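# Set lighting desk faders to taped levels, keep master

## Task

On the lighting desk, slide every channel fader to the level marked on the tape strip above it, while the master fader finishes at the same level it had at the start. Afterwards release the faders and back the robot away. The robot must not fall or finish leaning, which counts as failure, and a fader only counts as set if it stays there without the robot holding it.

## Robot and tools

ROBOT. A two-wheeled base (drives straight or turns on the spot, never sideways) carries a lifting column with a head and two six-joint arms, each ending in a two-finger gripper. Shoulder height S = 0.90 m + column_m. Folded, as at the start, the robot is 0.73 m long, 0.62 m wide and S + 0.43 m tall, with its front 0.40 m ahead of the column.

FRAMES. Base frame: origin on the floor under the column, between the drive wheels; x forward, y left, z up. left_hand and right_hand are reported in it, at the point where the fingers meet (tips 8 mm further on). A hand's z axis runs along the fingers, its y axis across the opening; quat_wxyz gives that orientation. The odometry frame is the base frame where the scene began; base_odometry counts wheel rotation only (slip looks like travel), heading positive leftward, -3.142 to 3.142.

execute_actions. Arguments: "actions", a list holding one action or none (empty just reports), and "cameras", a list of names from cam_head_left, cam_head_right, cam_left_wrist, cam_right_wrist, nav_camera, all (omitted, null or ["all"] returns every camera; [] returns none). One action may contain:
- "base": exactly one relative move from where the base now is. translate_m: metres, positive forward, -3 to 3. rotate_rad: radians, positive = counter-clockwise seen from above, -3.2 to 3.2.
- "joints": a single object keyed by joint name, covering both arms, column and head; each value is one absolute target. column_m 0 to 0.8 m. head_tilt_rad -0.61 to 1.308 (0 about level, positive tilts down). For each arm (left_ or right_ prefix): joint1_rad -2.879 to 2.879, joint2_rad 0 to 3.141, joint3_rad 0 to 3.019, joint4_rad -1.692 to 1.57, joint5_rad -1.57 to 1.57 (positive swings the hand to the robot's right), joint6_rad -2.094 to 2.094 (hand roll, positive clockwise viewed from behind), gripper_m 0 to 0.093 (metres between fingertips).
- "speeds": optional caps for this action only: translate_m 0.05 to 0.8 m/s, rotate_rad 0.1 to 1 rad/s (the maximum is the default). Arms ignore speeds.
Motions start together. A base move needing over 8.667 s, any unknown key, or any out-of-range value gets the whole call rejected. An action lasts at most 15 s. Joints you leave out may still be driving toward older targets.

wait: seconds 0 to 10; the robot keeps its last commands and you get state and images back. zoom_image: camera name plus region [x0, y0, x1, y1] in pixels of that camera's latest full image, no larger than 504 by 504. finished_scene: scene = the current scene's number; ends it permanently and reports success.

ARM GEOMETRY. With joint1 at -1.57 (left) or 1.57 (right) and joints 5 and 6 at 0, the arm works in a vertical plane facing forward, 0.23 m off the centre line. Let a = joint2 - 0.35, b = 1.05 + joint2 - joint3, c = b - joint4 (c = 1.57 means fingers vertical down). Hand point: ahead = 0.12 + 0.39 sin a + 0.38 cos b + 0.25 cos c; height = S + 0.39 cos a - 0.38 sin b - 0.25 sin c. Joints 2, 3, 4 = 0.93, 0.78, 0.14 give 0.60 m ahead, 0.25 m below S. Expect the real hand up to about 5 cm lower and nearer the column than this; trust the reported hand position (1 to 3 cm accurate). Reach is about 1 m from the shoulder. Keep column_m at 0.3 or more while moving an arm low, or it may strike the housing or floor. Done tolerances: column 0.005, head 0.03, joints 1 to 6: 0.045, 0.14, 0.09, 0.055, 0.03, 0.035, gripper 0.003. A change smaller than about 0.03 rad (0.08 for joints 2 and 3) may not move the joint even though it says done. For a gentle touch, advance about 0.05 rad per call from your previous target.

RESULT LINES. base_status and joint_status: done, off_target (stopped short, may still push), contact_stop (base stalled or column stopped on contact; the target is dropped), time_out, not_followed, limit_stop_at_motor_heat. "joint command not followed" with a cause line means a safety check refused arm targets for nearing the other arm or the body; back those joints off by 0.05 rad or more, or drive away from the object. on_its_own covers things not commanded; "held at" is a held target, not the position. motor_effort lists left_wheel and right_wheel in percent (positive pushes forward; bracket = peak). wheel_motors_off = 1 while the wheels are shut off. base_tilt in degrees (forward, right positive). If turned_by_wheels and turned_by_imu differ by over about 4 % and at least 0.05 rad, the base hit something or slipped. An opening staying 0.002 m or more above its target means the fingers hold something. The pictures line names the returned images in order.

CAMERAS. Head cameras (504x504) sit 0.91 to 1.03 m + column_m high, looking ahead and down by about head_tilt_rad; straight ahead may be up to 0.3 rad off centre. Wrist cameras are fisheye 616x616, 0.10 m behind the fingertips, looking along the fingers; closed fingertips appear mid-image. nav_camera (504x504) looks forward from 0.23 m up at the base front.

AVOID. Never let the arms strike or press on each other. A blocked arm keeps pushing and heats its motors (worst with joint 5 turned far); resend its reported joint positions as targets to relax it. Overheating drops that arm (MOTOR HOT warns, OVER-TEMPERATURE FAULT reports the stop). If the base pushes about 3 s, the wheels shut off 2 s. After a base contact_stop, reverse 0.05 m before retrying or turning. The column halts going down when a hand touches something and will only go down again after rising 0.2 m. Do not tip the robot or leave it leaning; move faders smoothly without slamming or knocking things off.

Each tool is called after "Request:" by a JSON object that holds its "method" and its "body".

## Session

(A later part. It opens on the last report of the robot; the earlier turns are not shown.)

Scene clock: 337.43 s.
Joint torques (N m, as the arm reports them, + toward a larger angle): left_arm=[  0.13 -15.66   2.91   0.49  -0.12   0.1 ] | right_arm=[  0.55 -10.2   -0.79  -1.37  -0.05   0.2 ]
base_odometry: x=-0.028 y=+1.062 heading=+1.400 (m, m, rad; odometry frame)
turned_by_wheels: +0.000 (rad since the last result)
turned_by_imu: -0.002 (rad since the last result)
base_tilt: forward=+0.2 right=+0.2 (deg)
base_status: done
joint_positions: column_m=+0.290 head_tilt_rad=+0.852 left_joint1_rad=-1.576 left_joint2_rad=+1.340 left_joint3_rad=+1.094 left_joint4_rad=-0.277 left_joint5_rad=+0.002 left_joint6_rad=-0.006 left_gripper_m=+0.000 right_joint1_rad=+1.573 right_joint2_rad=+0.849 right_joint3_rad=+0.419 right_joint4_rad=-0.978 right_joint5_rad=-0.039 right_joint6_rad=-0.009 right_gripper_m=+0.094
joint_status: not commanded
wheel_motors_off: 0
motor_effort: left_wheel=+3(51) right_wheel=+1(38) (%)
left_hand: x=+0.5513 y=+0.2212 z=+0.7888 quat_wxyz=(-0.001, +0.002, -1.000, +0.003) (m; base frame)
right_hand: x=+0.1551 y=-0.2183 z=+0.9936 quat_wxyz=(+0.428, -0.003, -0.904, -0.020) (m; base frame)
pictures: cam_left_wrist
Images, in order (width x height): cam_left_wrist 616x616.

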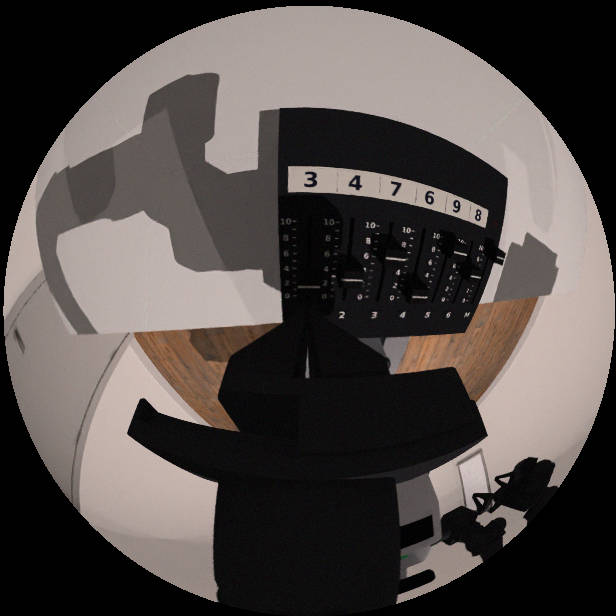

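Request:
{"method": "zoom_image", "body": {"camera": "cam_left_wrist", "region": [260, 190, 420, 330]}}

Region (260, 190, 420, 330) of cam_left_wrist's 616x616 image, scaled by 3.150, with more detail than that image has; it fills the top 441 rows of this view, and the rest is white.

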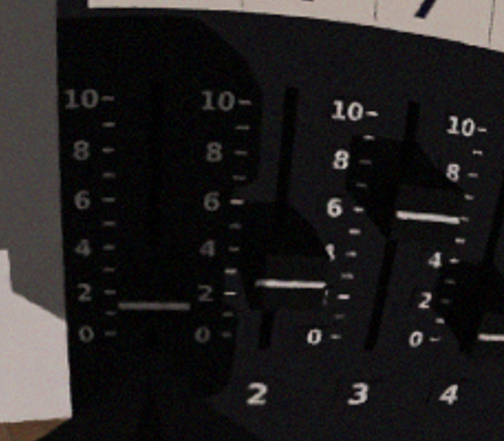

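Request:
{"method": "execute_actions", "body": {"actions": [{"base": {"translate_m": 0.008}, "speeds": {"translate_m": 0.05}}], "cameras": ["cam_left_wrist"]}}

Scene clock: 351.33 s.
Joint torques (N m, as the arm reports them, + toward a larger angle): left_arm=[  0.1  -15.97   3.01   0.55  -0.13   0.11] | right_arm=[ 0.35 -9.57 -0.64 -1.16 -0.07  0.15]
base_odometry: x=-0.026 y=+1.069 heading=+1.400 (m, m, rad; odometry frame)
turned_by_wheels: +0.000 (rad since the last result)
turned_by_imu: -0.002 (rad since the last result)
base_tilt: forward=+0.2 right=+0.3 (deg)
base_status: done
joint_positions: column_m=+0.290 head_tilt_rad=+0.852 left_joint1_rad=-1.576 left_joint2_rad=+1.341 left_joint3_rad=+1.093 left_joint4_rad=-0.277 left_joint5_rad=+0.002 left_joint6_rad=-0.006 left_gripper_m=+0.000 right_joint1_rad=+1.573 right_joint2_rad=+0.849 right_joint3_rad=+0.418 right_joint4_rad=-0.978 right_joint5_rad=-0.039 right_joint6_rad=-0.009 right_gripper_m=+0.094
joint_status: not commanded
wheel_motors_off: 0
motor_effort: left_wheel=+3(46) right_wheel=+0(41) (%)
left_hand: x=+0.5506 y=+0.2212 z=+0.7884 quat_wxyz=(+0.000, +0.002, -1.000, +0.003) (m; base frame)
right_hand: x=+0.1544 y=-0.2183 z=+0.9937 quat_wxyz=(+0.428, -0.003, -0.903, -0.020) (m; base frame)
pictures: cam_left_wrist
Images, in order (width x height): cam_left_wrist 616x616.

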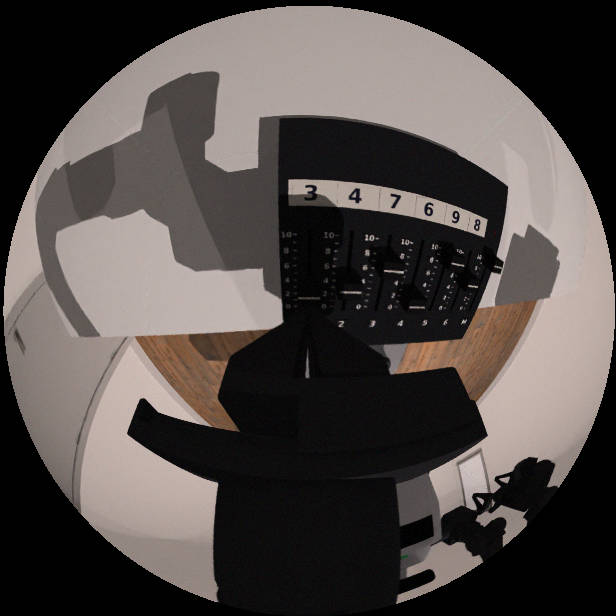

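Request:
{"method": "zoom_image", "body": {"camera": "cam_left_wrist", "region": [260, 210, 400, 330]}}

Region (260, 210, 400, 330) of cam_left_wrist's 616x616 image, scaled by 3.600, with more detail than that image has; it fills the top 432 rows of this view, and the rest is white.

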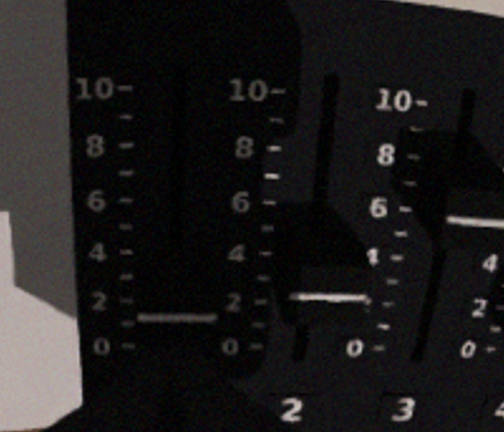

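Request:
{"method": "execute_actions", "body": {"actions": [{"base": {"translate_m": 0.004}, "speeds": {"translate_m": 0.05}}], "cameras": ["cam_left_wrist"]}}

Scene clock: 360.07 s.
Joint torques (N m, as the arm reports them, + toward a larger angle): left_arm=[  0.21 -15.84   3.     0.53  -0.13   0.1 ] | right_arm=[ 0.16 -9.89 -0.93 -1.32 -0.06  0.21]
base_odometry: x=-0.026 y=+1.073 heading=+1.400 (m, m, rad; odometry frame)
turned_by_wheels: +0.000 (rad since the last result)
turned_by_imu: -0.002 (rad since the last result)
base_tilt: forward=+0.2 right=+0.3 (deg)
base_status: done
joint_positions: column_m=+0.290 head_tilt_rad=+0.852 left_joint1_rad=-1.576 left_joint2_rad=+1.342 left_joint3_rad=+1.092 left_joint4_rad=-0.277 left_joint5_rad=+0.002 left_joint6_rad=-0.006 left_gripper_m=+0.000 right_joint1_rad=+1.573 right_joint2_rad=+0.849 right_joint3_rad=+0.418 right_joint4_rad=-0.978 right_joint5_rad=-0.039 right_joint6_rad=-0.009 right_gripper_m=+0.094
joint_status: not commanded
wheel_motors_off: 0
motor_effort: left_wheel=+2(42) right_wheel=+1(42) (%)
left_hand: x=+0.5494 y=+0.2214 z=+0.7878 quat_wxyz=(+0.001, +0.002, -1.000, +0.003) (m; base frame)
right_hand: x=+0.1547 y=-0.2183 z=+0.9937 quat_wxyz=(+0.428, -0.003, -0.904, -0.020) (m; base frame)
pictures: cam_left_wrist
Images, in order (width x height): cam_left_wrist 616x616.

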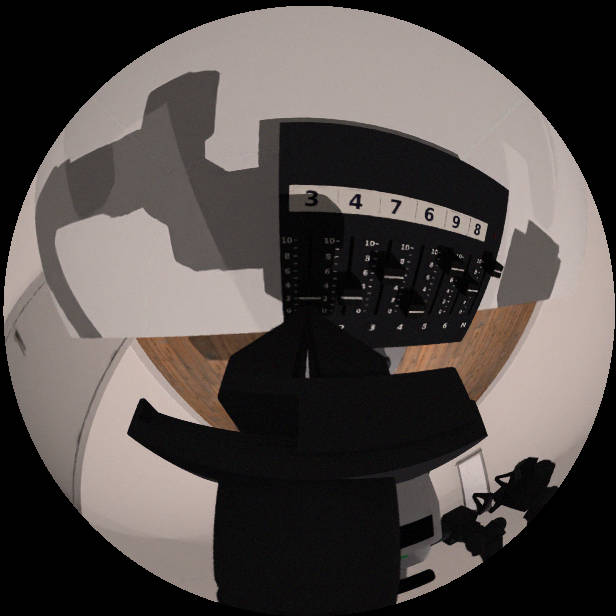

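Request:
{"method": "zoom_image", "body": {"camera": "cam_left_wrist", "region": [260, 210, 400, 330]}}

Region (260, 210, 400, 330) of cam_left_wrist's 616x616 image, scaled by 3.600, with more detail than that image has; it fills the top 432 rows of this view, and the rest is white.

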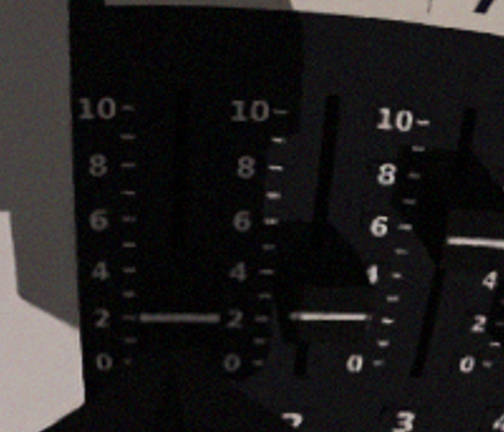

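Request:
{"method": "execute_actions", "body": {"actions": [{"base": {"translate_m": -0.008}, "joints": {"column_m": 0.306}, "speeds": {"translate_m": 0.05}}], "cameras": ["cam_left_wrist"]}}

Scene clock: 383.53 s.
Joint torques (N m, as the arm reports them, + toward a larger angle): left_arm=[  0.15 -15.91   2.86   0.52  -0.13   0.11] | right_arm=[  0.52 -10.    -0.86  -1.47  -0.07   0.22]
base_odometry: x=-0.027 y=+1.065 heading=+1.401 (m, m, rad; odometry frame)
turned_by_wheels: +0.001 (rad since the last result)
turned_by_imu: -0.001 (rad since the last result)
base_tilt: forward=+0.1 right=+0.3 (deg)
base_status: done
joint_positions: column_m=+0.306 head_tilt_rad=+0.852 left_joint1_rad=-1.575 left_joint2_rad=+1.344 left_joint3_rad=+1.095 left_joint4_rad=-0.276 left_joint5_rad=+0.002 left_joint6_rad=-0.006 left_gripper_m=+0.000 right_joint1_rad=+1.573 right_joint2_rad=+0.849 right_joint3_rad=+0.418 right_joint4_rad=-0.978 right_joint5_rad=-0.039 right_joint6_rad=-0.009 right_gripper_m=+0.094
joint_status: all done
wheel_motors_off: 0
motor_effort: left_wheel=+3(28) right_wheel=+0(55) (%)
left_hand: x=+0.5503 y=+0.2216 z=+0.8033 quat_wxyz=(+0.001, +0.002, -1.000, +0.003) (m; base frame)
right_hand: x=+0.1545 y=-0.2183 z=+1.0096 quat_wxyz=(+0.428, -0.003, -0.903, -0.020) (m; base frame)
pictures: cam_left_wrist
Images, in order (width x height): cam_left_wrist 616x616.

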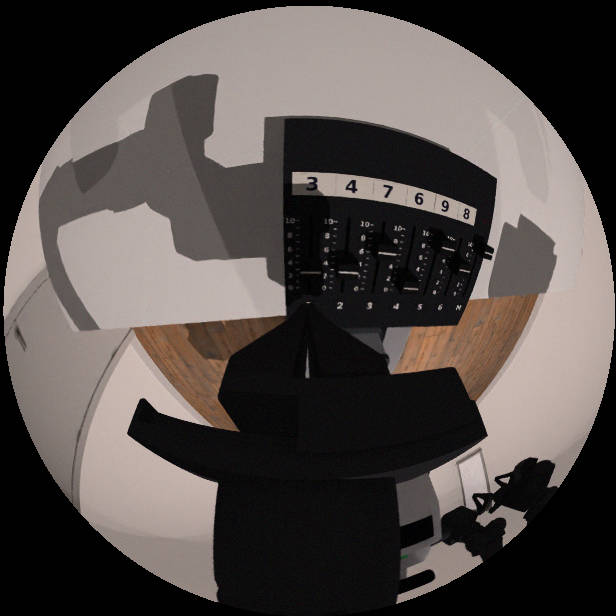

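Request:
{"method": "zoom_image", "body": {"camera": "cam_left_wrist", "region": [270, 200, 410, 320]}}

Region (270, 200, 410, 320) of cam_left_wrist's 616x616 image, scaled by 3.600, with more detail than that image has; it fills the top 432 rows of this view, and the rest is white.

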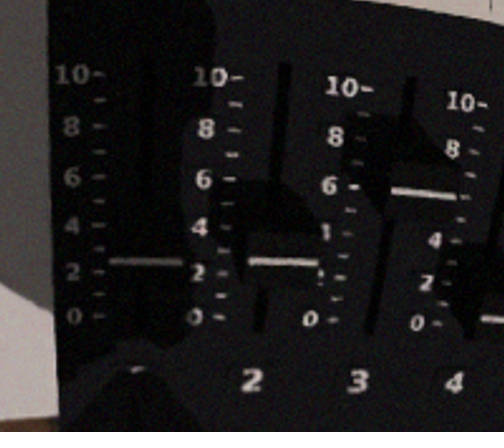

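Request:
{"method": "execute_actions", "body": {"actions": [{"joints": {"left_joint1_rad": -1.62}}], "cameras": ["cam_left_wrist"]}}

Scene clock: 397.43 s.
Joint torques (N m, as the arm reports them, + toward a larger angle): left_arm=[ -0.39 -15.96   2.86   0.51  -0.08   0.11] | right_arm=[ 0.89 -9.84 -0.75 -1.26 -0.02  0.22]
base_odometry: x=-0.027 y=+1.065 heading=+1.401 (m, m, rad; odometry frame)
turned_by_wheels: +0.000 (rad since the last result)
turned_by_imu: -0.002 (rad since the last result)
base_tilt: forward=+0.2 right=+0.2 (deg)
base_status: not commanded
joint_positions: column_m=+0.306 head_tilt_rad=+0.852 left_joint1_rad=-1.623 left_joint2_rad=+1.344 left_joint3_rad=+1.095 left_joint4_rad=-0.276 left_joint5_rad=+0.002 left_joint6_rad=-0.006 left_gripper_m=+0.000 right_joint1_rad=+1.573 right_joint2_rad=+0.849 right_joint3_rad=+0.418 right_joint4_rad=-0.978 right_joint5_rad=-0.039 right_joint6_rad=-0.009 right_gripper_m=+0.094
joint_status: all done
wheel_motors_off: 0
motor_effort: left_wheel=+5(4) right_wheel=+0(0) (%)
left_hand: x=+0.5499 y=+0.1937 z=+0.8040 quat_wxyz=(+0.001, -0.010, -1.000, +0.023) (m; base frame)
right_hand: x=+0.1545 y=-0.2183 z=+1.0096 quat_wxyz=(+0.428, -0.003, -0.903, -0.020) (m; base frame)
pictures: cam_left_wrist
Images, in order (width x height): cam_left_wrist 616x616.

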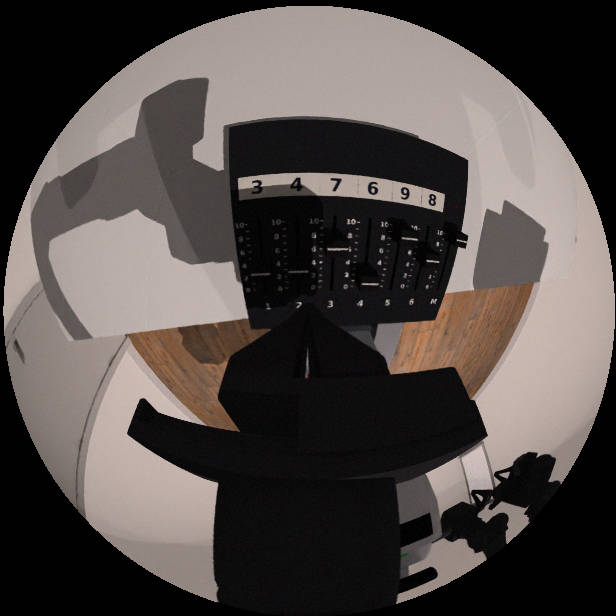

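Request:
{"method": "zoom_image", "body": {"camera": "cam_left_wrist", "region": [230, 200, 390, 320]}}

Region (230, 200, 390, 320) of cam_left_wrist's 616x616 image, scaled by 3.150, with more detail than that image has; it fills the top 378 rows of this view, and the rest is white.

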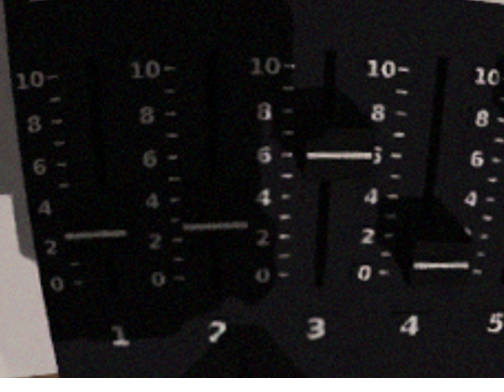

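Request:
{"method": "execute_actions", "body": {"actions": [{"base": {"rotate_rad": 0.012}, "speeds": {"rotate_rad": 0.1}}], "cameras": ["cam_left_wrist"]}}

Scene clock: 410.33 s.
Joint torques (N m, as the arm reports them, + toward a larger angle): left_arm=[ -0.78 -16.02   2.84   0.51  -0.07   0.11] | right_arm=[ 0.34 -9.12 -0.77 -1.27 -0.06  0.23]
base_odometry: x=-0.027 y=+1.065 heading=+1.412 (m, m, rad; odometry frame)
turned_by_wheels: +0.012 (rad since the last result)
turned_by_imu: +0.010 (rad since the last result)
base_tilt: forward=+0.1 right=+0.3 (deg)
base_status: done
joint_positions: column_m=+0.306 head_tilt_rad=+0.852 left_joint1_rad=-1.620 left_joint2_rad=+1.344 left_joint3_rad=+1.095 left_joint4_rad=-0.276 left_joint5_rad=+0.002 left_joint6_rad=-0.006 left_gripper_m=+0.000 right_joint1_rad=+1.573 right_joint2_rad=+0.849 right_joint3_rad=+0.418 right_joint4_rad=-0.978 right_joint5_rad=-0.039 right_joint6_rad=-0.009 right_gripper_m=+0.094
joint_status: not commanded
wheel_motors_off: 0
motor_effort: left_wheel=+1(17) right_wheel=+1(27) (%)
left_hand: x=+0.5499 y=+0.1953 z=+0.8039 quat_wxyz=(+0.001, -0.009, -1.000, +0.022) (m; base frame)
right_hand: x=+0.1545 y=-0.2183 z=+1.0096 quat_wxyz=(+0.428, -0.003, -0.903, -0.020) (m; base frame)
pictures: cam_left_wrist
Images, in order (width x height): cam_left_wrist 616x616.

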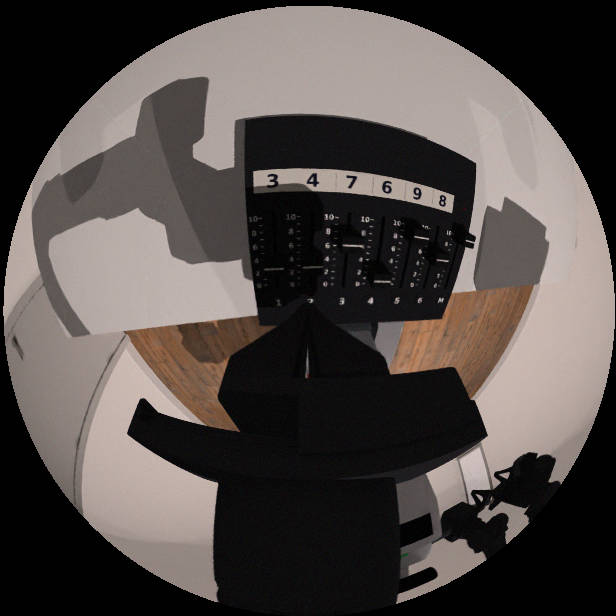

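Request:
{"method": "zoom_image", "body": {"camera": "cam_left_wrist", "region": [230, 200, 390, 320]}}

Region (230, 200, 390, 320) of cam_left_wrist's 616x616 image, scaled by 3.150, with more detail than that image has; it fills the top 378 rows of this view, and the rest is white.

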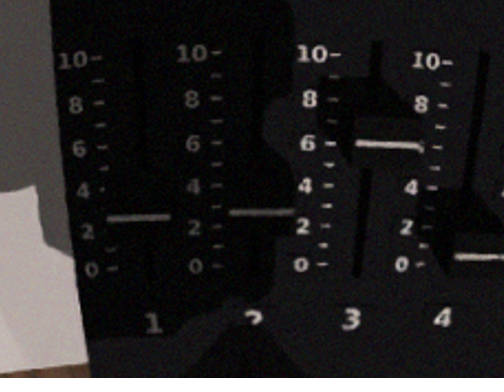

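Request:
{"method": "execute_actions", "body": {"actions": [{"joints": {"column_m": 0.291}}], "cameras": ["cam_left_wrist"]}}

Scene clock: 417.07 s.
Joint torques (N m, as the arm reports them, + toward a larger angle): left_arm=[ -0.79 -16.15   2.82   0.5   -0.08   0.12] | right_arm=[  0.85 -10.12  -0.58  -1.24  -0.07   0.21]
base_odometry: x=-0.027 y=+1.065 heading=+1.412 (m, m, rad; odometry frame)
turned_by_wheels: +0.000 (rad since the last result)
turned_by_imu: -0.002 (rad since the last result)
base_tilt: forward=+0.2 right=+0.3 (deg)
base_status: not commanded
joint_positions: column_m=+0.291 head_tilt_rad=+0.852 left_joint1_rad=-1.620 left_joint2_rad=+1.344 left_joint3_rad=+1.095 left_joint4_rad=-0.276 left_joint5_rad=+0.002 left_joint6_rad=-0.006 left_gripper_m=+0.000 right_joint1_rad=+1.573 right_joint2_rad=+0.849 right_joint3_rad=+0.418 right_joint4_rad=-0.978 right_joint5_rad=-0.039 right_joint6_rad=-0.009 right_gripper_m=+0.094
joint_status: all done
wheel_motors_off: 0
motor_effort: left_wheel=+1(2) right_wheel=+2(2) (%)
left_hand: x=+0.5497 y=+0.1953 z=+0.7889 quat_wxyz=(+0.001, -0.009, -1.000, +0.022) (m; base frame)
right_hand: x=+0.1545 y=-0.2183 z=+0.9947 quat_wxyz=(+0.428, -0.003, -0.903, -0.020) (m; base frame)
pictures: cam_left_wrist
Images, in order (width x height): cam_left_wrist 616x616.

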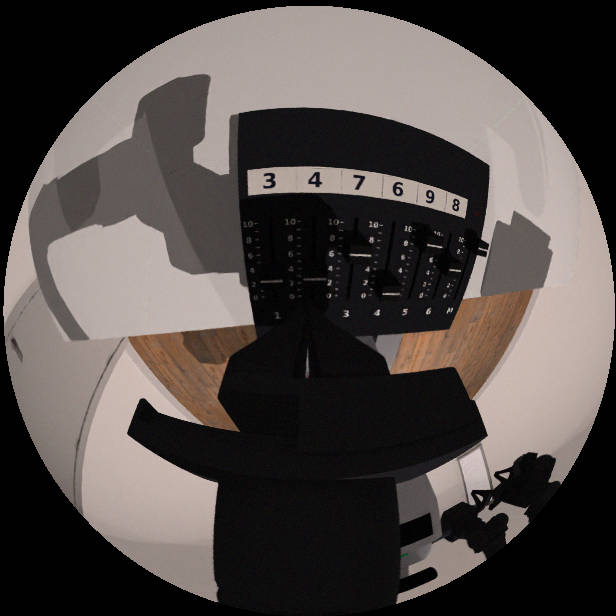

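Request:
{"method": "execute_actions", "body": {"actions": [{"base": {"translate_m": 0.009}, "speeds": {"translate_m": 0.05}}], "cameras": ["cam_left_wrist"]}}

Scene clock: 421.53 s.
Joint torques (N m, as the arm reports them, + toward a larger angle): left_arm=[ -0.83 -16.04   2.92   0.48  -0.07   0.11] | right_arm=[ 0.72 -9.99 -0.72 -1.14 -0.05  0.24]
base_odometry: x=-0.026 y=+1.074 heading=+1.412 (m, m, rad; odometry frame)
turned_by_wheels: +0.000 (rad since the last result)
turned_by_imu: -0.002 (rad since the last result)
base_tilt: forward=+0.2 right=+0.2 (deg)
base_status: done
joint_positions: column_m=+0.291 head_tilt_rad=+0.852 left_joint1_rad=-1.620 left_joint2_rad=+1.344 left_joint3_rad=+1.094 left_joint4_rad=-0.276 left_joint5_rad=+0.002 left_joint6_rad=-0.006 left_gripper_m=+0.000 right_joint1_rad=+1.573 right_joint2_rad=+0.848 right_joint3_rad=+0.418 right_joint4_rad=-0.978 right_joint5_rad=-0.039 right_joint6_rad=-0.009 right_gripper_m=+0.094
joint_status: not commanded
wheel_motors_off: 0
motor_effort: left_wheel=+0(36) right_wheel=+1(47) (%)
left_hand: x=+0.5495 y=+0.1953 z=+0.7888 quat_wxyz=(+0.001, -0.009, -1.000, +0.022) (m; base frame)
right_hand: x=+0.1544 y=-0.2183 z=+0.9948 quat_wxyz=(+0.428, -0.003, -0.903, -0.020) (m; base frame)
pictures: cam_left_wrist
Images, in order (width x height): cam_left_wrist 616x616.

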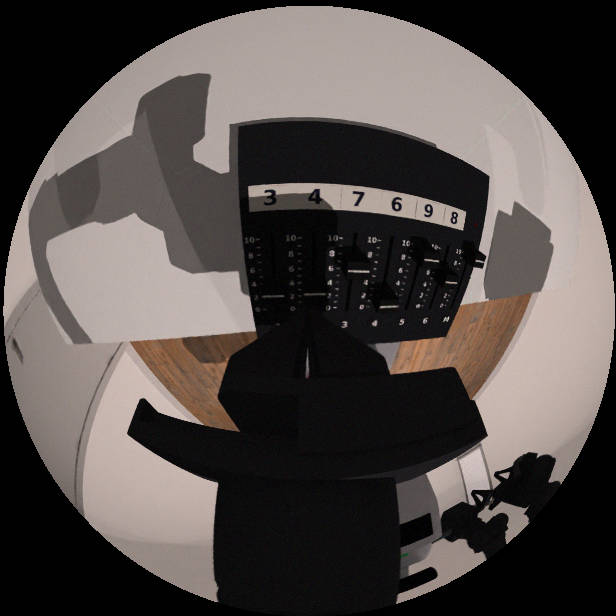

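Request:
{"method": "execute_actions", "body": {"actions": [{"base": {"translate_m": 0.004}, "speeds": {"translate_m": 0.05}}], "cameras": ["cam_left_wrist"]}}

Scene clock: 428.27 s.
Joint torques (N m, as the arm reports them, + toward a larger angle): left_arm=[ -0.9  -16.17   2.96   0.51  -0.08   0.1 ] | right_arm=[ 0.4  -9.6  -0.75 -1.1  -0.05  0.19]
base_odometry: x=-0.025 y=+1.078 heading=+1.412 (m, m, rad; odometry frame)
turned_by_wheels: +0.000 (rad since the last result)
turned_by_imu: -0.002 (rad since the last result)
base_tilt: forward=+0.1 right=+0.3 (deg)
base_status: done
joint_positions: column_m=+0.291 head_tilt_rad=+0.852 left_joint1_rad=-1.620 left_joint2_rad=+1.344 left_joint3_rad=+1.093 left_joint4_rad=-0.276 left_joint5_rad=+0.002 left_joint6_rad=-0.006 left_gripper_m=+0.000 right_joint1_rad=+1.573 right_joint2_rad=+0.848 right_joint3_rad=+0.418 right_joint4_rad=-0.978 right_joint5_rad=-0.039 right_joint6_rad=-0.009 right_gripper_m=+0.094
joint_status: not commanded
wheel_motors_off: 0
motor_effort: left_wheel=+0(40) right_wheel=+1(49) (%)
left_hand: x=+0.5488 y=+0.1953 z=+0.7887 quat_wxyz=(+0.002, -0.009, -1.000, +0.022) (m; base frame)
right_hand: x=+0.1547 y=-0.2183 z=+0.9948 quat_wxyz=(+0.428, -0.003, -0.904, -0.020) (m; base frame)
pictures: cam_left_wrist
Images, in order (width x height): cam_left_wrist 616x616.

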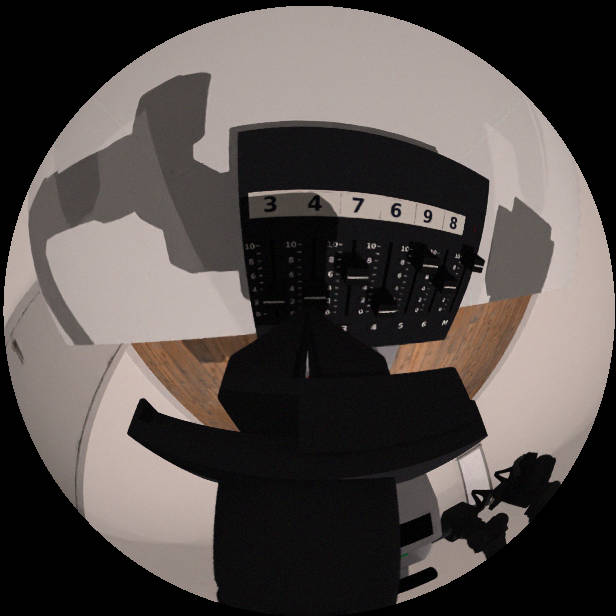

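Request:
{"method": "zoom_image", "body": {"camera": "cam_left_wrist", "region": [240, 230, 380, 330]}}

Region (240, 230, 380, 330) of cam_left_wrist's 616x616 image, scaled by 3.600, with more detail than that image has; it fills the top 360 rows of this view, and the rest is white.

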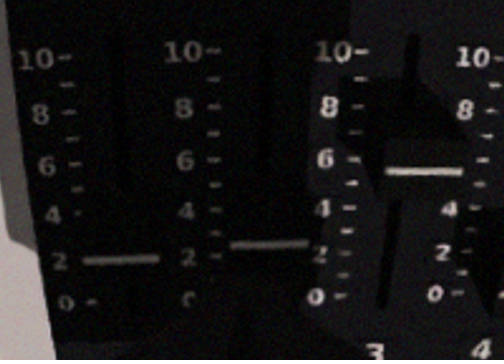

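Request:
{"method": "execute_actions", "body": {"actions": [{"base": {"translate_m": 0.002}, "speeds": {"translate_m": 0.05}}], "cameras": ["cam_left_wrist"]}}

Scene clock: 438.43 s.
Joint torques (N m, as the arm reports them, + toward a larger angle): left_arm=[ -0.77 -16.09   2.91   0.51  -0.09   0.11] | right_arm=[ 0.56 -9.1  -0.49 -1.15 -0.04  0.24]
base_odometry: x=-0.025 y=+1.080 heading=+1.411 (m, m, rad; odometry frame)
turned_by_wheels: +0.000 (rad since the last result)
turned_by_imu: -0.002 (rad since the last result)
base_tilt: forward=+0.2 right=+0.3 (deg)
base_status: done
joint_positions: column_m=+0.291 head_tilt_rad=+0.852 left_joint1_rad=-1.620 left_joint2_rad=+1.345 left_joint3_rad=+1.093 left_joint4_rad=-0.276 left_joint5_rad=+0.002 left_joint6_rad=-0.006 left_gripper_m=+0.000 right_joint1_rad=+1.573 right_joint2_rad=+0.847 right_joint3_rad=+0.418 right_joint4_rad=-0.978 right_joint5_rad=-0.039 right_joint6_rad=-0.009 right_gripper_m=+0.094
joint_status: not commanded
wheel_motors_off: 0
motor_effort: left_wheel=+1(42) right_wheel=+0(40) (%)
left_hand: x=+0.5481 y=+0.1953 z=+0.7882 quat_wxyz=(+0.003, -0.009, -1.000, +0.022) (m; base frame)
right_hand: x=+0.1546 y=-0.2183 z=+0.9948 quat_wxyz=(+0.428, -0.003, -0.904, -0.020) (m; base frame)
pictures: cam_left_wrist
Images, in order (width x height): cam_left_wrist 616x616.

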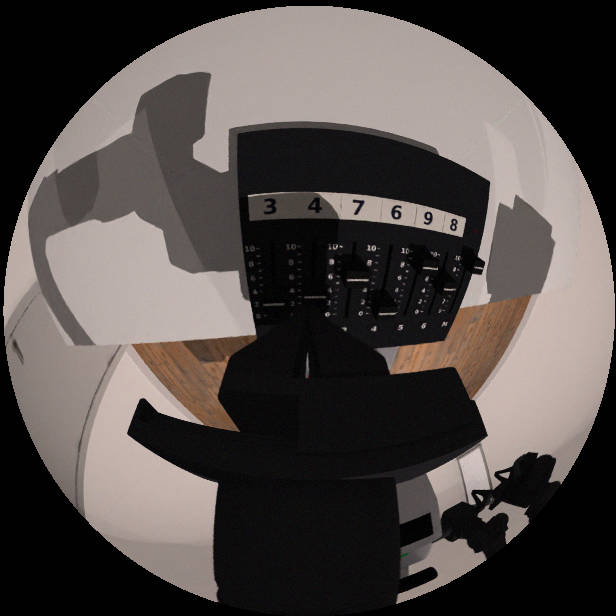

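Request:
{"method": "zoom_image", "body": {"camera": "cam_left_wrist", "region": [240, 230, 380, 330]}}

Region (240, 230, 380, 330) of cam_left_wrist's 616x616 image, scaled by 3.600, with more detail than that image has; it fills the top 360 rows of this view, and the rest is white.

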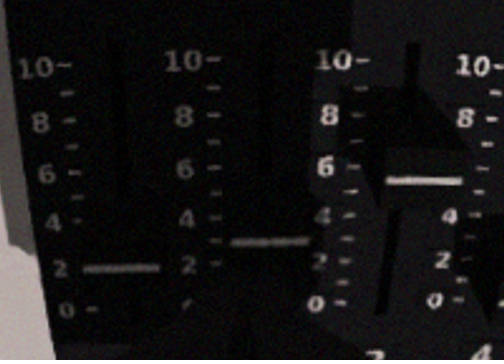

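Request:
{"method": "execute_actions", "body": {"actions": [{"base": {"translate_m": -0.003}, "joints": {"column_m": 0.306}, "speeds": {"translate_m": 0.05}}], "cameras": ["cam_left_wrist"]}}

Scene clock: 446.70 s.
Joint torques (N m, as the arm reports them, + toward a larger angle): left_arm=[ -0.83 -16.32   2.9    0.49  -0.08   0.11] | right_arm=[ 1.01 -9.47 -0.58 -1.2  -0.06  0.17]
base_odometry: x=-0.025 y=+1.077 heading=+1.412 (m, m, rad; odometry frame)
turned_by_wheels: +0.001 (rad since the last result)
turned_by_imu: -0.001 (rad since the last result)
base_tilt: forward=+0.2 right=+0.2 (deg)
base_status: done
joint_positions: column_m=+0.306 head_tilt_rad=+0.853 left_joint1_rad=-1.620 left_joint2_rad=+1.347 left_joint3_rad=+1.093 left_joint4_rad=-0.276 left_joint5_rad=+0.002 left_joint6_rad=-0.006 left_gripper_m=+0.000 right_joint1_rad=+1.573 right_joint2_rad=+0.847 right_joint3_rad=+0.417 right_joint4_rad=-0.978 right_joint5_rad=-0.039 right_joint6_rad=-0.009 right_gripper_m=+0.094
joint_status: all done
wheel_motors_off: 0
motor_effort: left_wheel=+2(44) right_wheel=+0(44) (%)
left_hand: x=+0.5479 y=+0.1953 z=+0.8024 quat_wxyz=(+0.003, -0.009, -1.000, +0.022) (m; base frame)
right_hand: x=+0.1544 y=-0.2183 z=+1.0098 quat_wxyz=(+0.428, -0.003, -0.904, -0.020) (m; base frame)
pictures: cam_left_wrist
Images, in order (width x height): cam_left_wrist 616x616.

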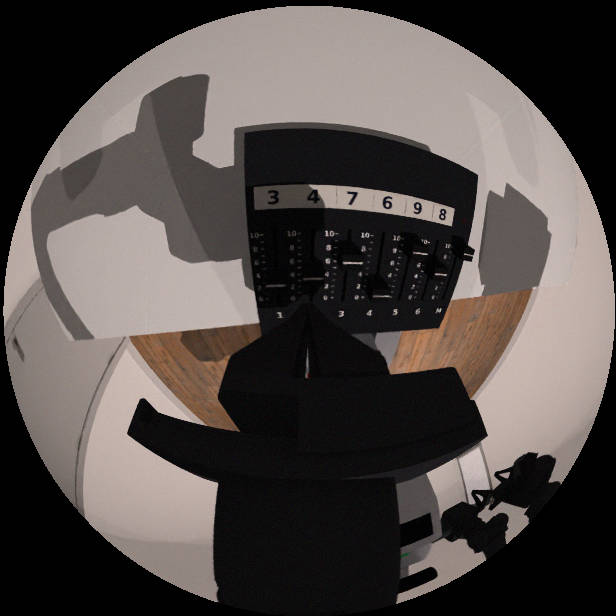

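Now shift laterally to channel 3.

Request:
{"method": "execute_actions", "body": {"actions": [{"joints": {"left_joint1_rad": -1.657}}], "cameras": ["cam_left_wrist"]}}

Scene clock: 453.00 s.
Joint torques (N m, as the arm reports them, + toward a larger angle): left_arm=[ -1.12 -16.22   2.88   0.51  -0.06   0.11] | right_arm=[  0.19 -10.07  -0.71  -1.28  -0.05   0.22]
base_odometry: x=-0.025 y=+1.077 heading=+1.412 (m, m, rad; odometry frame)
turned_by_wheels: +0.000 (rad since the last result)
turned_by_imu: -0.002 (rad since the last result)
base_tilt: forward=+0.2 right=+0.3 (deg)
base_status: not commanded
joint_positions: column_m=+0.306 head_tilt_rad=+0.853 left_joint1_rad=-1.658 left_joint2_rad=+1.347 left_joint3_rad=+1.093 left_joint4_rad=-0.276 left_joint5_rad=+0.002 left_joint6_rad=-0.006 left_gripper_m=+0.000 right_joint1_rad=+1.573 right_joint2_rad=+0.847 right_joint3_rad=+0.417 right_joint4_rad=-0.978 right_joint5_rad=-0.039 right_joint6_rad=-0.009 right_gripper_m=+0.094
joint_status: all done
wheel_motors_off: 0
motor_effort: left_wheel=+1(1) right_wheel=+0(0) (%)
left_hand: x=+0.5471 y=+0.1734 z=+0.8037 quat_wxyz=(+0.003, -0.019, -0.999, +0.038) (m; base frame)
right_hand: x=+0.1544 y=-0.2183 z=+1.0098 quat_wxyz=(+0.428, -0.003, -0.904, -0.020) (m; base frame)
pictures: cam_left_wrist
Images, in order (width x height): cam_left_wrist 616x616.

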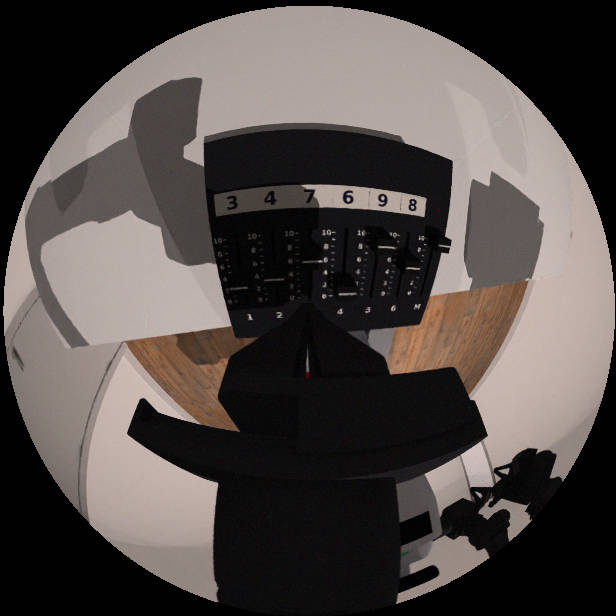

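Request:
{"method": "zoom_image", "body": {"camera": "cam_left_wrist", "region": [220, 210, 400, 330]}}

Region (220, 210, 400, 330) of cam_left_wrist's 616x616 image, scaled by 2.800, with more detail than that image has.

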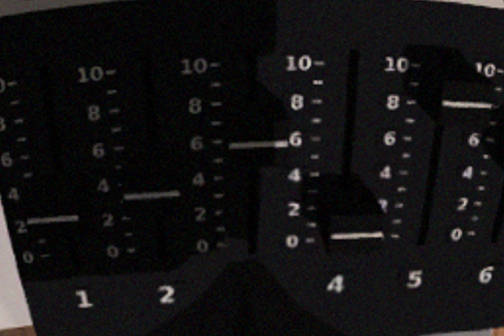

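Request:
{"method": "execute_actions", "body": {"actions": [{"joints": {"column_m": 0.291}}], "cameras": ["cam_left_wrist"]}}

Scene clock: 464.00 s.
Joint torques (N m, as the arm reports them, + toward a larger angle): left_arm=[ -1.07 -16.26   2.84   0.49  -0.06   0.11] | right_arm=[ 0.31 -9.87 -0.72 -1.33 -0.02  0.17]
base_odometry: x=-0.025 y=+1.077 heading=+1.412 (m, m, rad; odometry frame)
turned_by_wheels: +0.000 (rad since the last result)
turned_by_imu: -0.002 (rad since the last result)
base_tilt: forward=+0.2 right=+0.2 (deg)
base_status: not commanded
joint_positions: column_m=+0.291 head_tilt_rad=+0.853 left_joint1_rad=-1.658 left_joint2_rad=+1.347 left_joint3_rad=+1.093 left_joint4_rad=-0.276 left_joint5_rad=+0.002 left_joint6_rad=-0.006 left_gripper_m=+0.000 right_joint1_rad=+1.573 right_joint2_rad=+0.847 right_joint3_rad=+0.417 right_joint4_rad=-0.978 right_joint5_rad=-0.039 right_joint6_rad=-0.009 right_gripper_m=+0.094
joint_status: all done
wheel_motors_off: 0
motor_effort: left_wheel=+2(3) right_wheel=-1(0) (%)
left_hand: x=+0.5471 y=+0.1734 z=+0.7888 quat_wxyz=(+0.003, -0.019, -0.999, +0.038) (m; base frame)
right_hand: x=+0.1544 y=-0.2183 z=+0.9949 quat_wxyz=(+0.428, -0.003, -0.904, -0.020) (m; base frame)
pictures: cam_left_wrist
Images, in order (width x height): cam_left_wrist 616x616.

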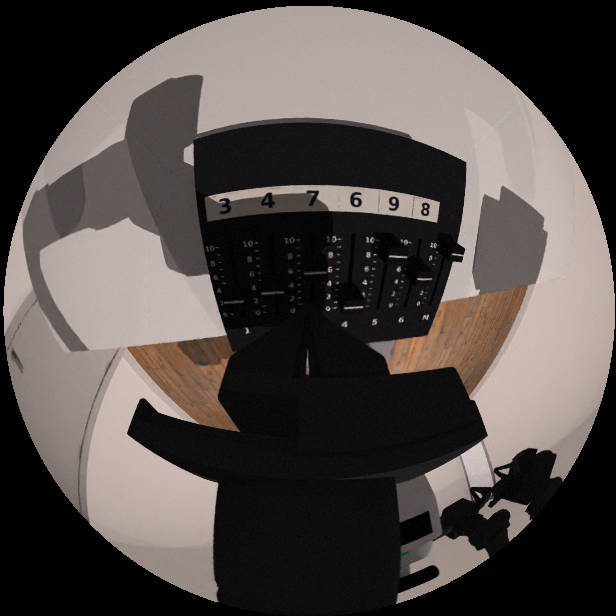

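Request:
{"method": "execute_actions", "body": {"actions": [{"base": {"translate_m": 0.013}, "speeds": {"translate_m": 0.05}}], "cameras": ["cam_left_wrist"]}}

Scene clock: 468.00 s.
Joint torques (N m, as the arm reports them, + toward a larger angle): left_arm=[ -1.02 -16.28   2.76   0.45  -0.05   0.11] | right_arm=[ 1.05 -9.86 -0.7  -1.17 -0.06  0.16]
base_odometry: x=-0.023 y=+1.090 heading=+1.412 (m, m, rad; odometry frame)
turned_by_wheels: +0.000 (rad since the last result)
turned_by_imu: -0.002 (rad since the last result)
base_tilt: forward=+0.1 right=+0.4 (deg)
base_status: done
joint_positions: column_m=+0.291 head_tilt_rad=+0.853 left_joint1_rad=-1.658 left_joint2_rad=+1.347 left_joint3_rad=+1.095 left_joint4_rad=-0.276 left_joint5_rad=+0.002 left_joint6_rad=-0.006 left_gripper_m=+0.000 right_joint1_rad=+1.573 right_joint2_rad=+0.847 right_joint3_rad=+0.419 right_joint4_rad=-0.978 right_joint5_rad=-0.039 right_joint6_rad=-0.009 right_gripper_m=+0.094
joint_status: not commanded
wheel_motors_off: 0
motor_effort: left_wheel=+0(36) right_wheel=+1(42) (%)
left_hand: x=+0.5481 y=+0.1734 z=+0.7889 quat_wxyz=(+0.002, -0.019, -0.999, +0.038) (m; base frame)
right_hand: x=+0.1552 y=-0.2183 z=+0.9947 quat_wxyz=(+0.427, -0.003, -0.904, -0.020) (m; base frame)
pictures: cam_left_wrist
Images, in order (width x height): cam_left_wrist 616x616.

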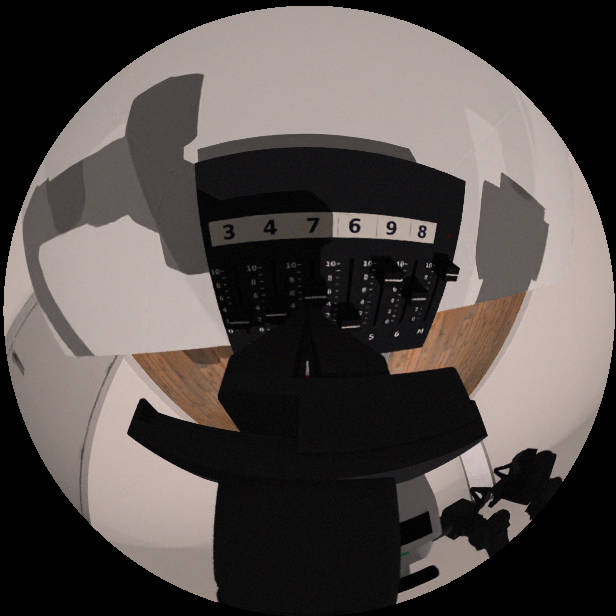

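Request:
{"method": "zoom_image", "body": {"camera": "cam_left_wrist", "region": [260, 250, 400, 340]}}

Region (260, 250, 400, 340) of cam_left_wrist's 616x616 image, scaled by 3.600, with more detail than that image has; it fills the top 324 rows of this view, and the rest is white.

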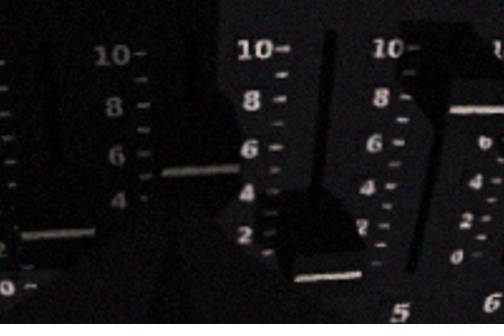

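Request:
{"method": "execute_actions", "body": {"actions": [{"base": {"translate_m": 0.004}, "speeds": {"translate_m": 0.05}}], "cameras": ["cam_left_wrist"]}}

Scene clock: 483.57 s.
Joint torques (N m, as the arm reports them, + toward a larger angle): left_arm=[ -1.32 -16.36   2.88   0.52  -0.06   0.11] | right_arm=[  0.52 -10.24  -0.93  -1.33  -0.02   0.15]
base_odometry: x=-0.023 y=+1.094 heading=+1.411 (m, m, rad; odometry frame)
turned_by_wheels: +0.000 (rad since the last result)
turned_by_imu: -0.002 (rad since the last result)
base_tilt: forward=+0.1 right=+0.3 (deg)
base_status: done
joint_positions: column_m=+0.291 head_tilt_rad=+0.853 left_joint1_rad=-1.658 left_joint2_rad=+1.347 left_joint3_rad=+1.094 left_joint4_rad=-0.276 left_joint5_rad=+0.002 left_joint6_rad=-0.006 left_gripper_m=+0.000 right_joint1_rad=+1.573 right_joint2_rad=+0.847 right_joint3_rad=+0.418 right_joint4_rad=-0.978 right_joint5_rad=-0.039 right_joint6_rad=-0.009 right_gripper_m=+0.094
joint_status: not commanded
wheel_motors_off: 0
motor_effort: left_wheel=+0(39) right_wheel=+1(45) (%)
left_hand: x=+0.5472 y=+0.1734 z=+0.7887 quat_wxyz=(+0.003, -0.019, -0.999, +0.038) (m; base frame)
right_hand: x=+0.1551 y=-0.2183 z=+0.9947 quat_wxyz=(+0.427, -0.003, -0.904, -0.020) (m; base frame)
pictures: cam_left_wrist
Images, in order (width x height): cam_left_wrist 616x616.

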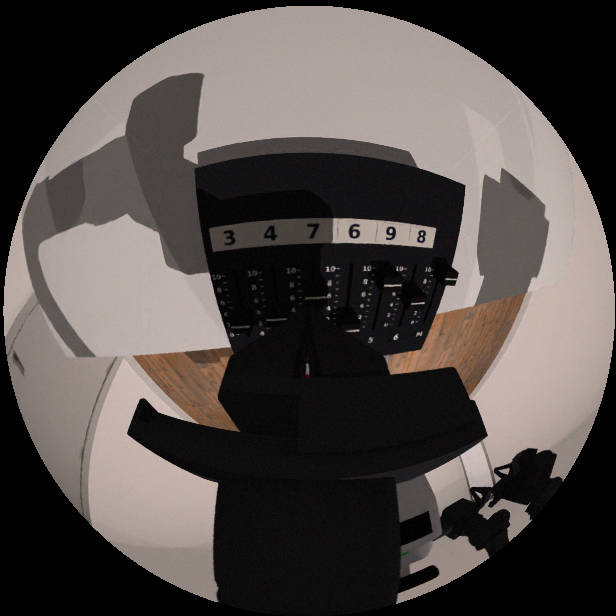

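Request:
{"method": "zoom_image", "body": {"camera": "cam_left_wrist", "region": [260, 250, 400, 340]}}

Region (260, 250, 400, 340) of cam_left_wrist's 616x616 image, scaled by 3.600, with more detail than that image has; it fills the top 324 rows of this view, and the rest is white.

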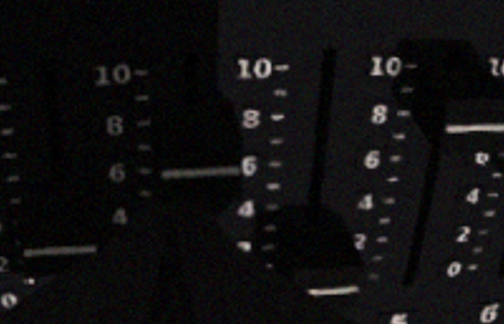

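Request:
{"method": "execute_actions", "body": {"actions": [{"base": {"translate_m": -0.003}, "joints": {"column_m": 0.306}, "speeds": {"translate_m": 0.05}}], "cameras": []}}

Request:
{"method": "execute_actions", "body": {"actions": [{"base": {"translate_m": -0.034}, "joints": {"left_joint1_rad": -1.694}, "speeds": {"translate_m": 0.1}}], "cameras": ["cam_left_wrist"]}}

Scene clock: 496.97 s.
Joint torques (N m, as the arm reports them, + toward a larger angle): left_arm=[ -1.13 -16.45   2.85   0.46  -0.05   0.11] | right_arm=[  0.92 -10.41  -0.47  -1.36  -0.09   0.21]
base_odometry: x=-0.023 y=+1.091 heading=+1.412 (m, m, rad; odometry frame)
turned_by_wheels: +0.001 (rad since the last result)
turned_by_imu: -0.001 (rad since the last result)
base_tilt: forward=+0.2 right=+0.2 (deg)
base_status: done
joint_positions: column_m=+0.306 head_tilt_rad=+0.853 left_joint1_rad=-1.658 left_joint2_rad=+1.349 left_joint3_rad=+1.094 left_joint4_rad=-0.276 left_joint5_rad=+0.002 left_joint6_rad=-0.006 left_gripper_m=+0.000 right_joint1_rad=+1.573 right_joint2_rad=+0.847 right_joint3_rad=+0.417 right_joint4_rad=-0.978 right_joint5_rad=-0.039 right_joint6_rad=-0.009 right_gripper_m=+0.094
joint_status: all done
wheel_motors_off: 0
motor_effort: left_wheel=+1(49) right_wheel=+0(40) (%)
left_hand: x=+0.5467 y=+0.1734 z=+0.8031 quat_wxyz=(+0.004, -0.019, -0.999, +0.038) (m; base frame)
right_hand: x=+0.1544 y=-0.2183 z=+1.0098 quat_wxyz=(+0.428, -0.003, -0.904, -0.020) (m; base frame)
pictures: none
No camera images: the call's "cameras" was empty. Leave "cameras" out to get every camera's image.

Scene clock: 498.20 s.
Joint torques (N m, as the arm reports them, + toward a larger angle): left_arm=[ -1.51 -16.26   2.84   0.5   -0.03   0.12] | right_arm=[ 0.62 -9.96 -0.49 -1.4  -0.05  0.16]
base_odometry: x=-0.028 y=+1.057 heading=+1.413 (m, m, rad; odometry frame)
turned_by_wheels: +0.001 (rad since the last result)
turned_by_imu: +0.000 (rad since the last result)
base_tilt: forward=+0.1 right=+0.3 (deg)
base_status: done
joint_positions: column_m=+0.306 head_tilt_rad=+0.853 left_joint1_rad=-1.694 left_joint2_rad=+1.349 left_joint3_rad=+1.094 left_joint4_rad=-0.276 left_joint5_rad=+0.002 left_joint6_rad=-0.006 left_gripper_m=+0.000 right_joint1_rad=+1.573 right_joint2_rad=+0.847 right_joint3_rad=+0.416 right_joint4_rad=-0.978 right_joint5_rad=-0.039 right_joint6_rad=-0.009 right_gripper_m=+0.094
joint_status: all done
wheel_motors_off: 0
motor_effort: left_wheel=+1(33) right_wheel=-1(52) (%)
left_hand: x=+0.5456 y=+0.1520 z=+0.8051 quat_wxyz=(+0.004, -0.028, -0.998, +0.054) (m; base frame)
right_hand: x=+0.1537 y=-0.2183 z=+1.0101 quat_wxyz=(+0.428, -0.003, -0.903, -0.020) (m; base frame)
pictures: cam_left_wrist
Images, in order (width x height): cam_left_wrist 616x616.

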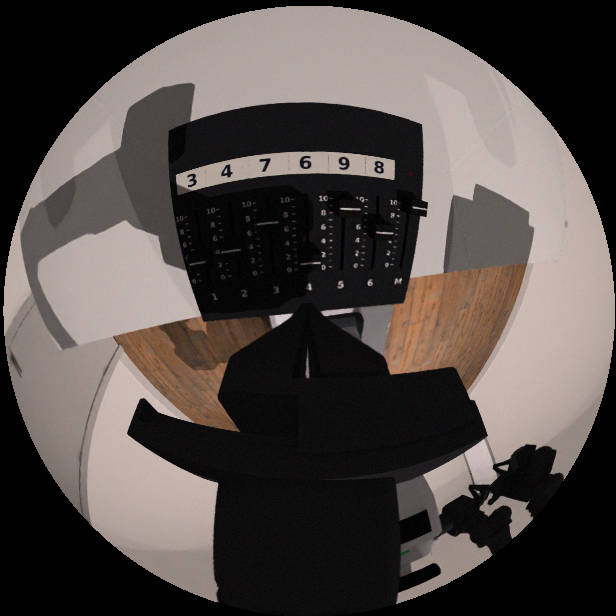

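Request:
{"method": "zoom_image", "body": {"camera": "cam_left_wrist", "region": [160, 180, 440, 320]}}

Region (160, 180, 440, 320) of cam_left_wrist's 616x616 image, scaled by 1.800, with more detail than that image has.

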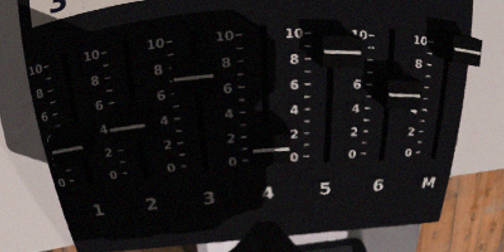

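Request:
{"method": "execute_actions", "body": {"actions": [{"joints": {"column_m": 0.290}}], "cameras": ["cam_left_wrist"]}}

Scene clock: 509.93 s.
Joint torques (N m, as the arm reports them, + toward a larger angle): left_arm=[ -1.51 -16.3    2.91   0.46  -0.04   0.12] | right_arm=[ 0.65 -9.49 -0.55 -1.28 -0.06  0.25]
base_odometry: x=-0.028 y=+1.057 heading=+1.413 (m, m, rad; odometry frame)
turned_by_wheels: +0.000 (rad since the last result)
turned_by_imu: -0.002 (rad since the last result)
base_tilt: forward=+0.1 right=+0.3 (deg)
base_status: not commanded
joint_positions: column_m=+0.290 head_tilt_rad=+0.853 left_joint1_rad=-1.694 left_joint2_rad=+1.349 left_joint3_rad=+1.094 left_joint4_rad=-0.276 left_joint5_rad=+0.002 left_joint6_rad=-0.006 left_gripper_m=+0.000 right_joint1_rad=+1.573 right_joint2_rad=+0.847 right_joint3_rad=+0.416 right_joint4_rad=-0.978 right_joint5_rad=-0.039 right_joint6_rad=-0.009 right_gripper_m=+0.094
joint_status: all done
wheel_motors_off: 0
motor_effort: left_wheel=+2(3) right_wheel=-1(2) (%)
left_hand: x=+0.5456 y=+0.1520 z=+0.7892 quat_wxyz=(+0.004, -0.028, -0.998, +0.054) (m; base frame)
right_hand: x=+0.1537 y=-0.2183 z=+0.9941 quat_wxyz=(+0.428, -0.003, -0.903, -0.020) (m; base frame)
pictures: cam_left_wrist
Images, in order (width x height): cam_left_wrist 616x616.

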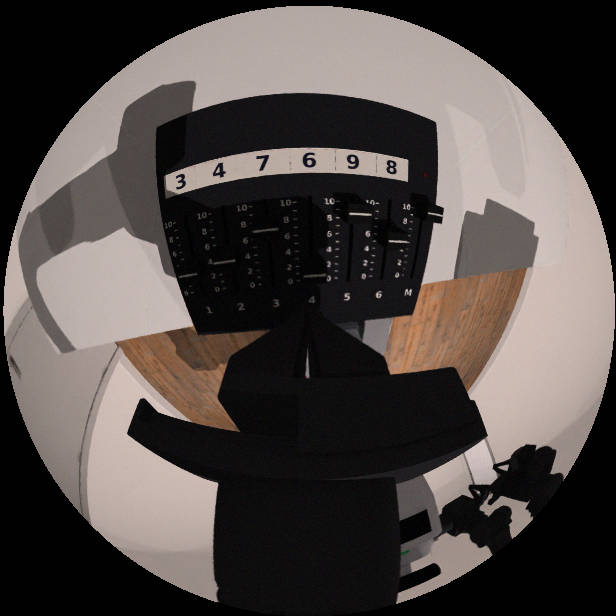

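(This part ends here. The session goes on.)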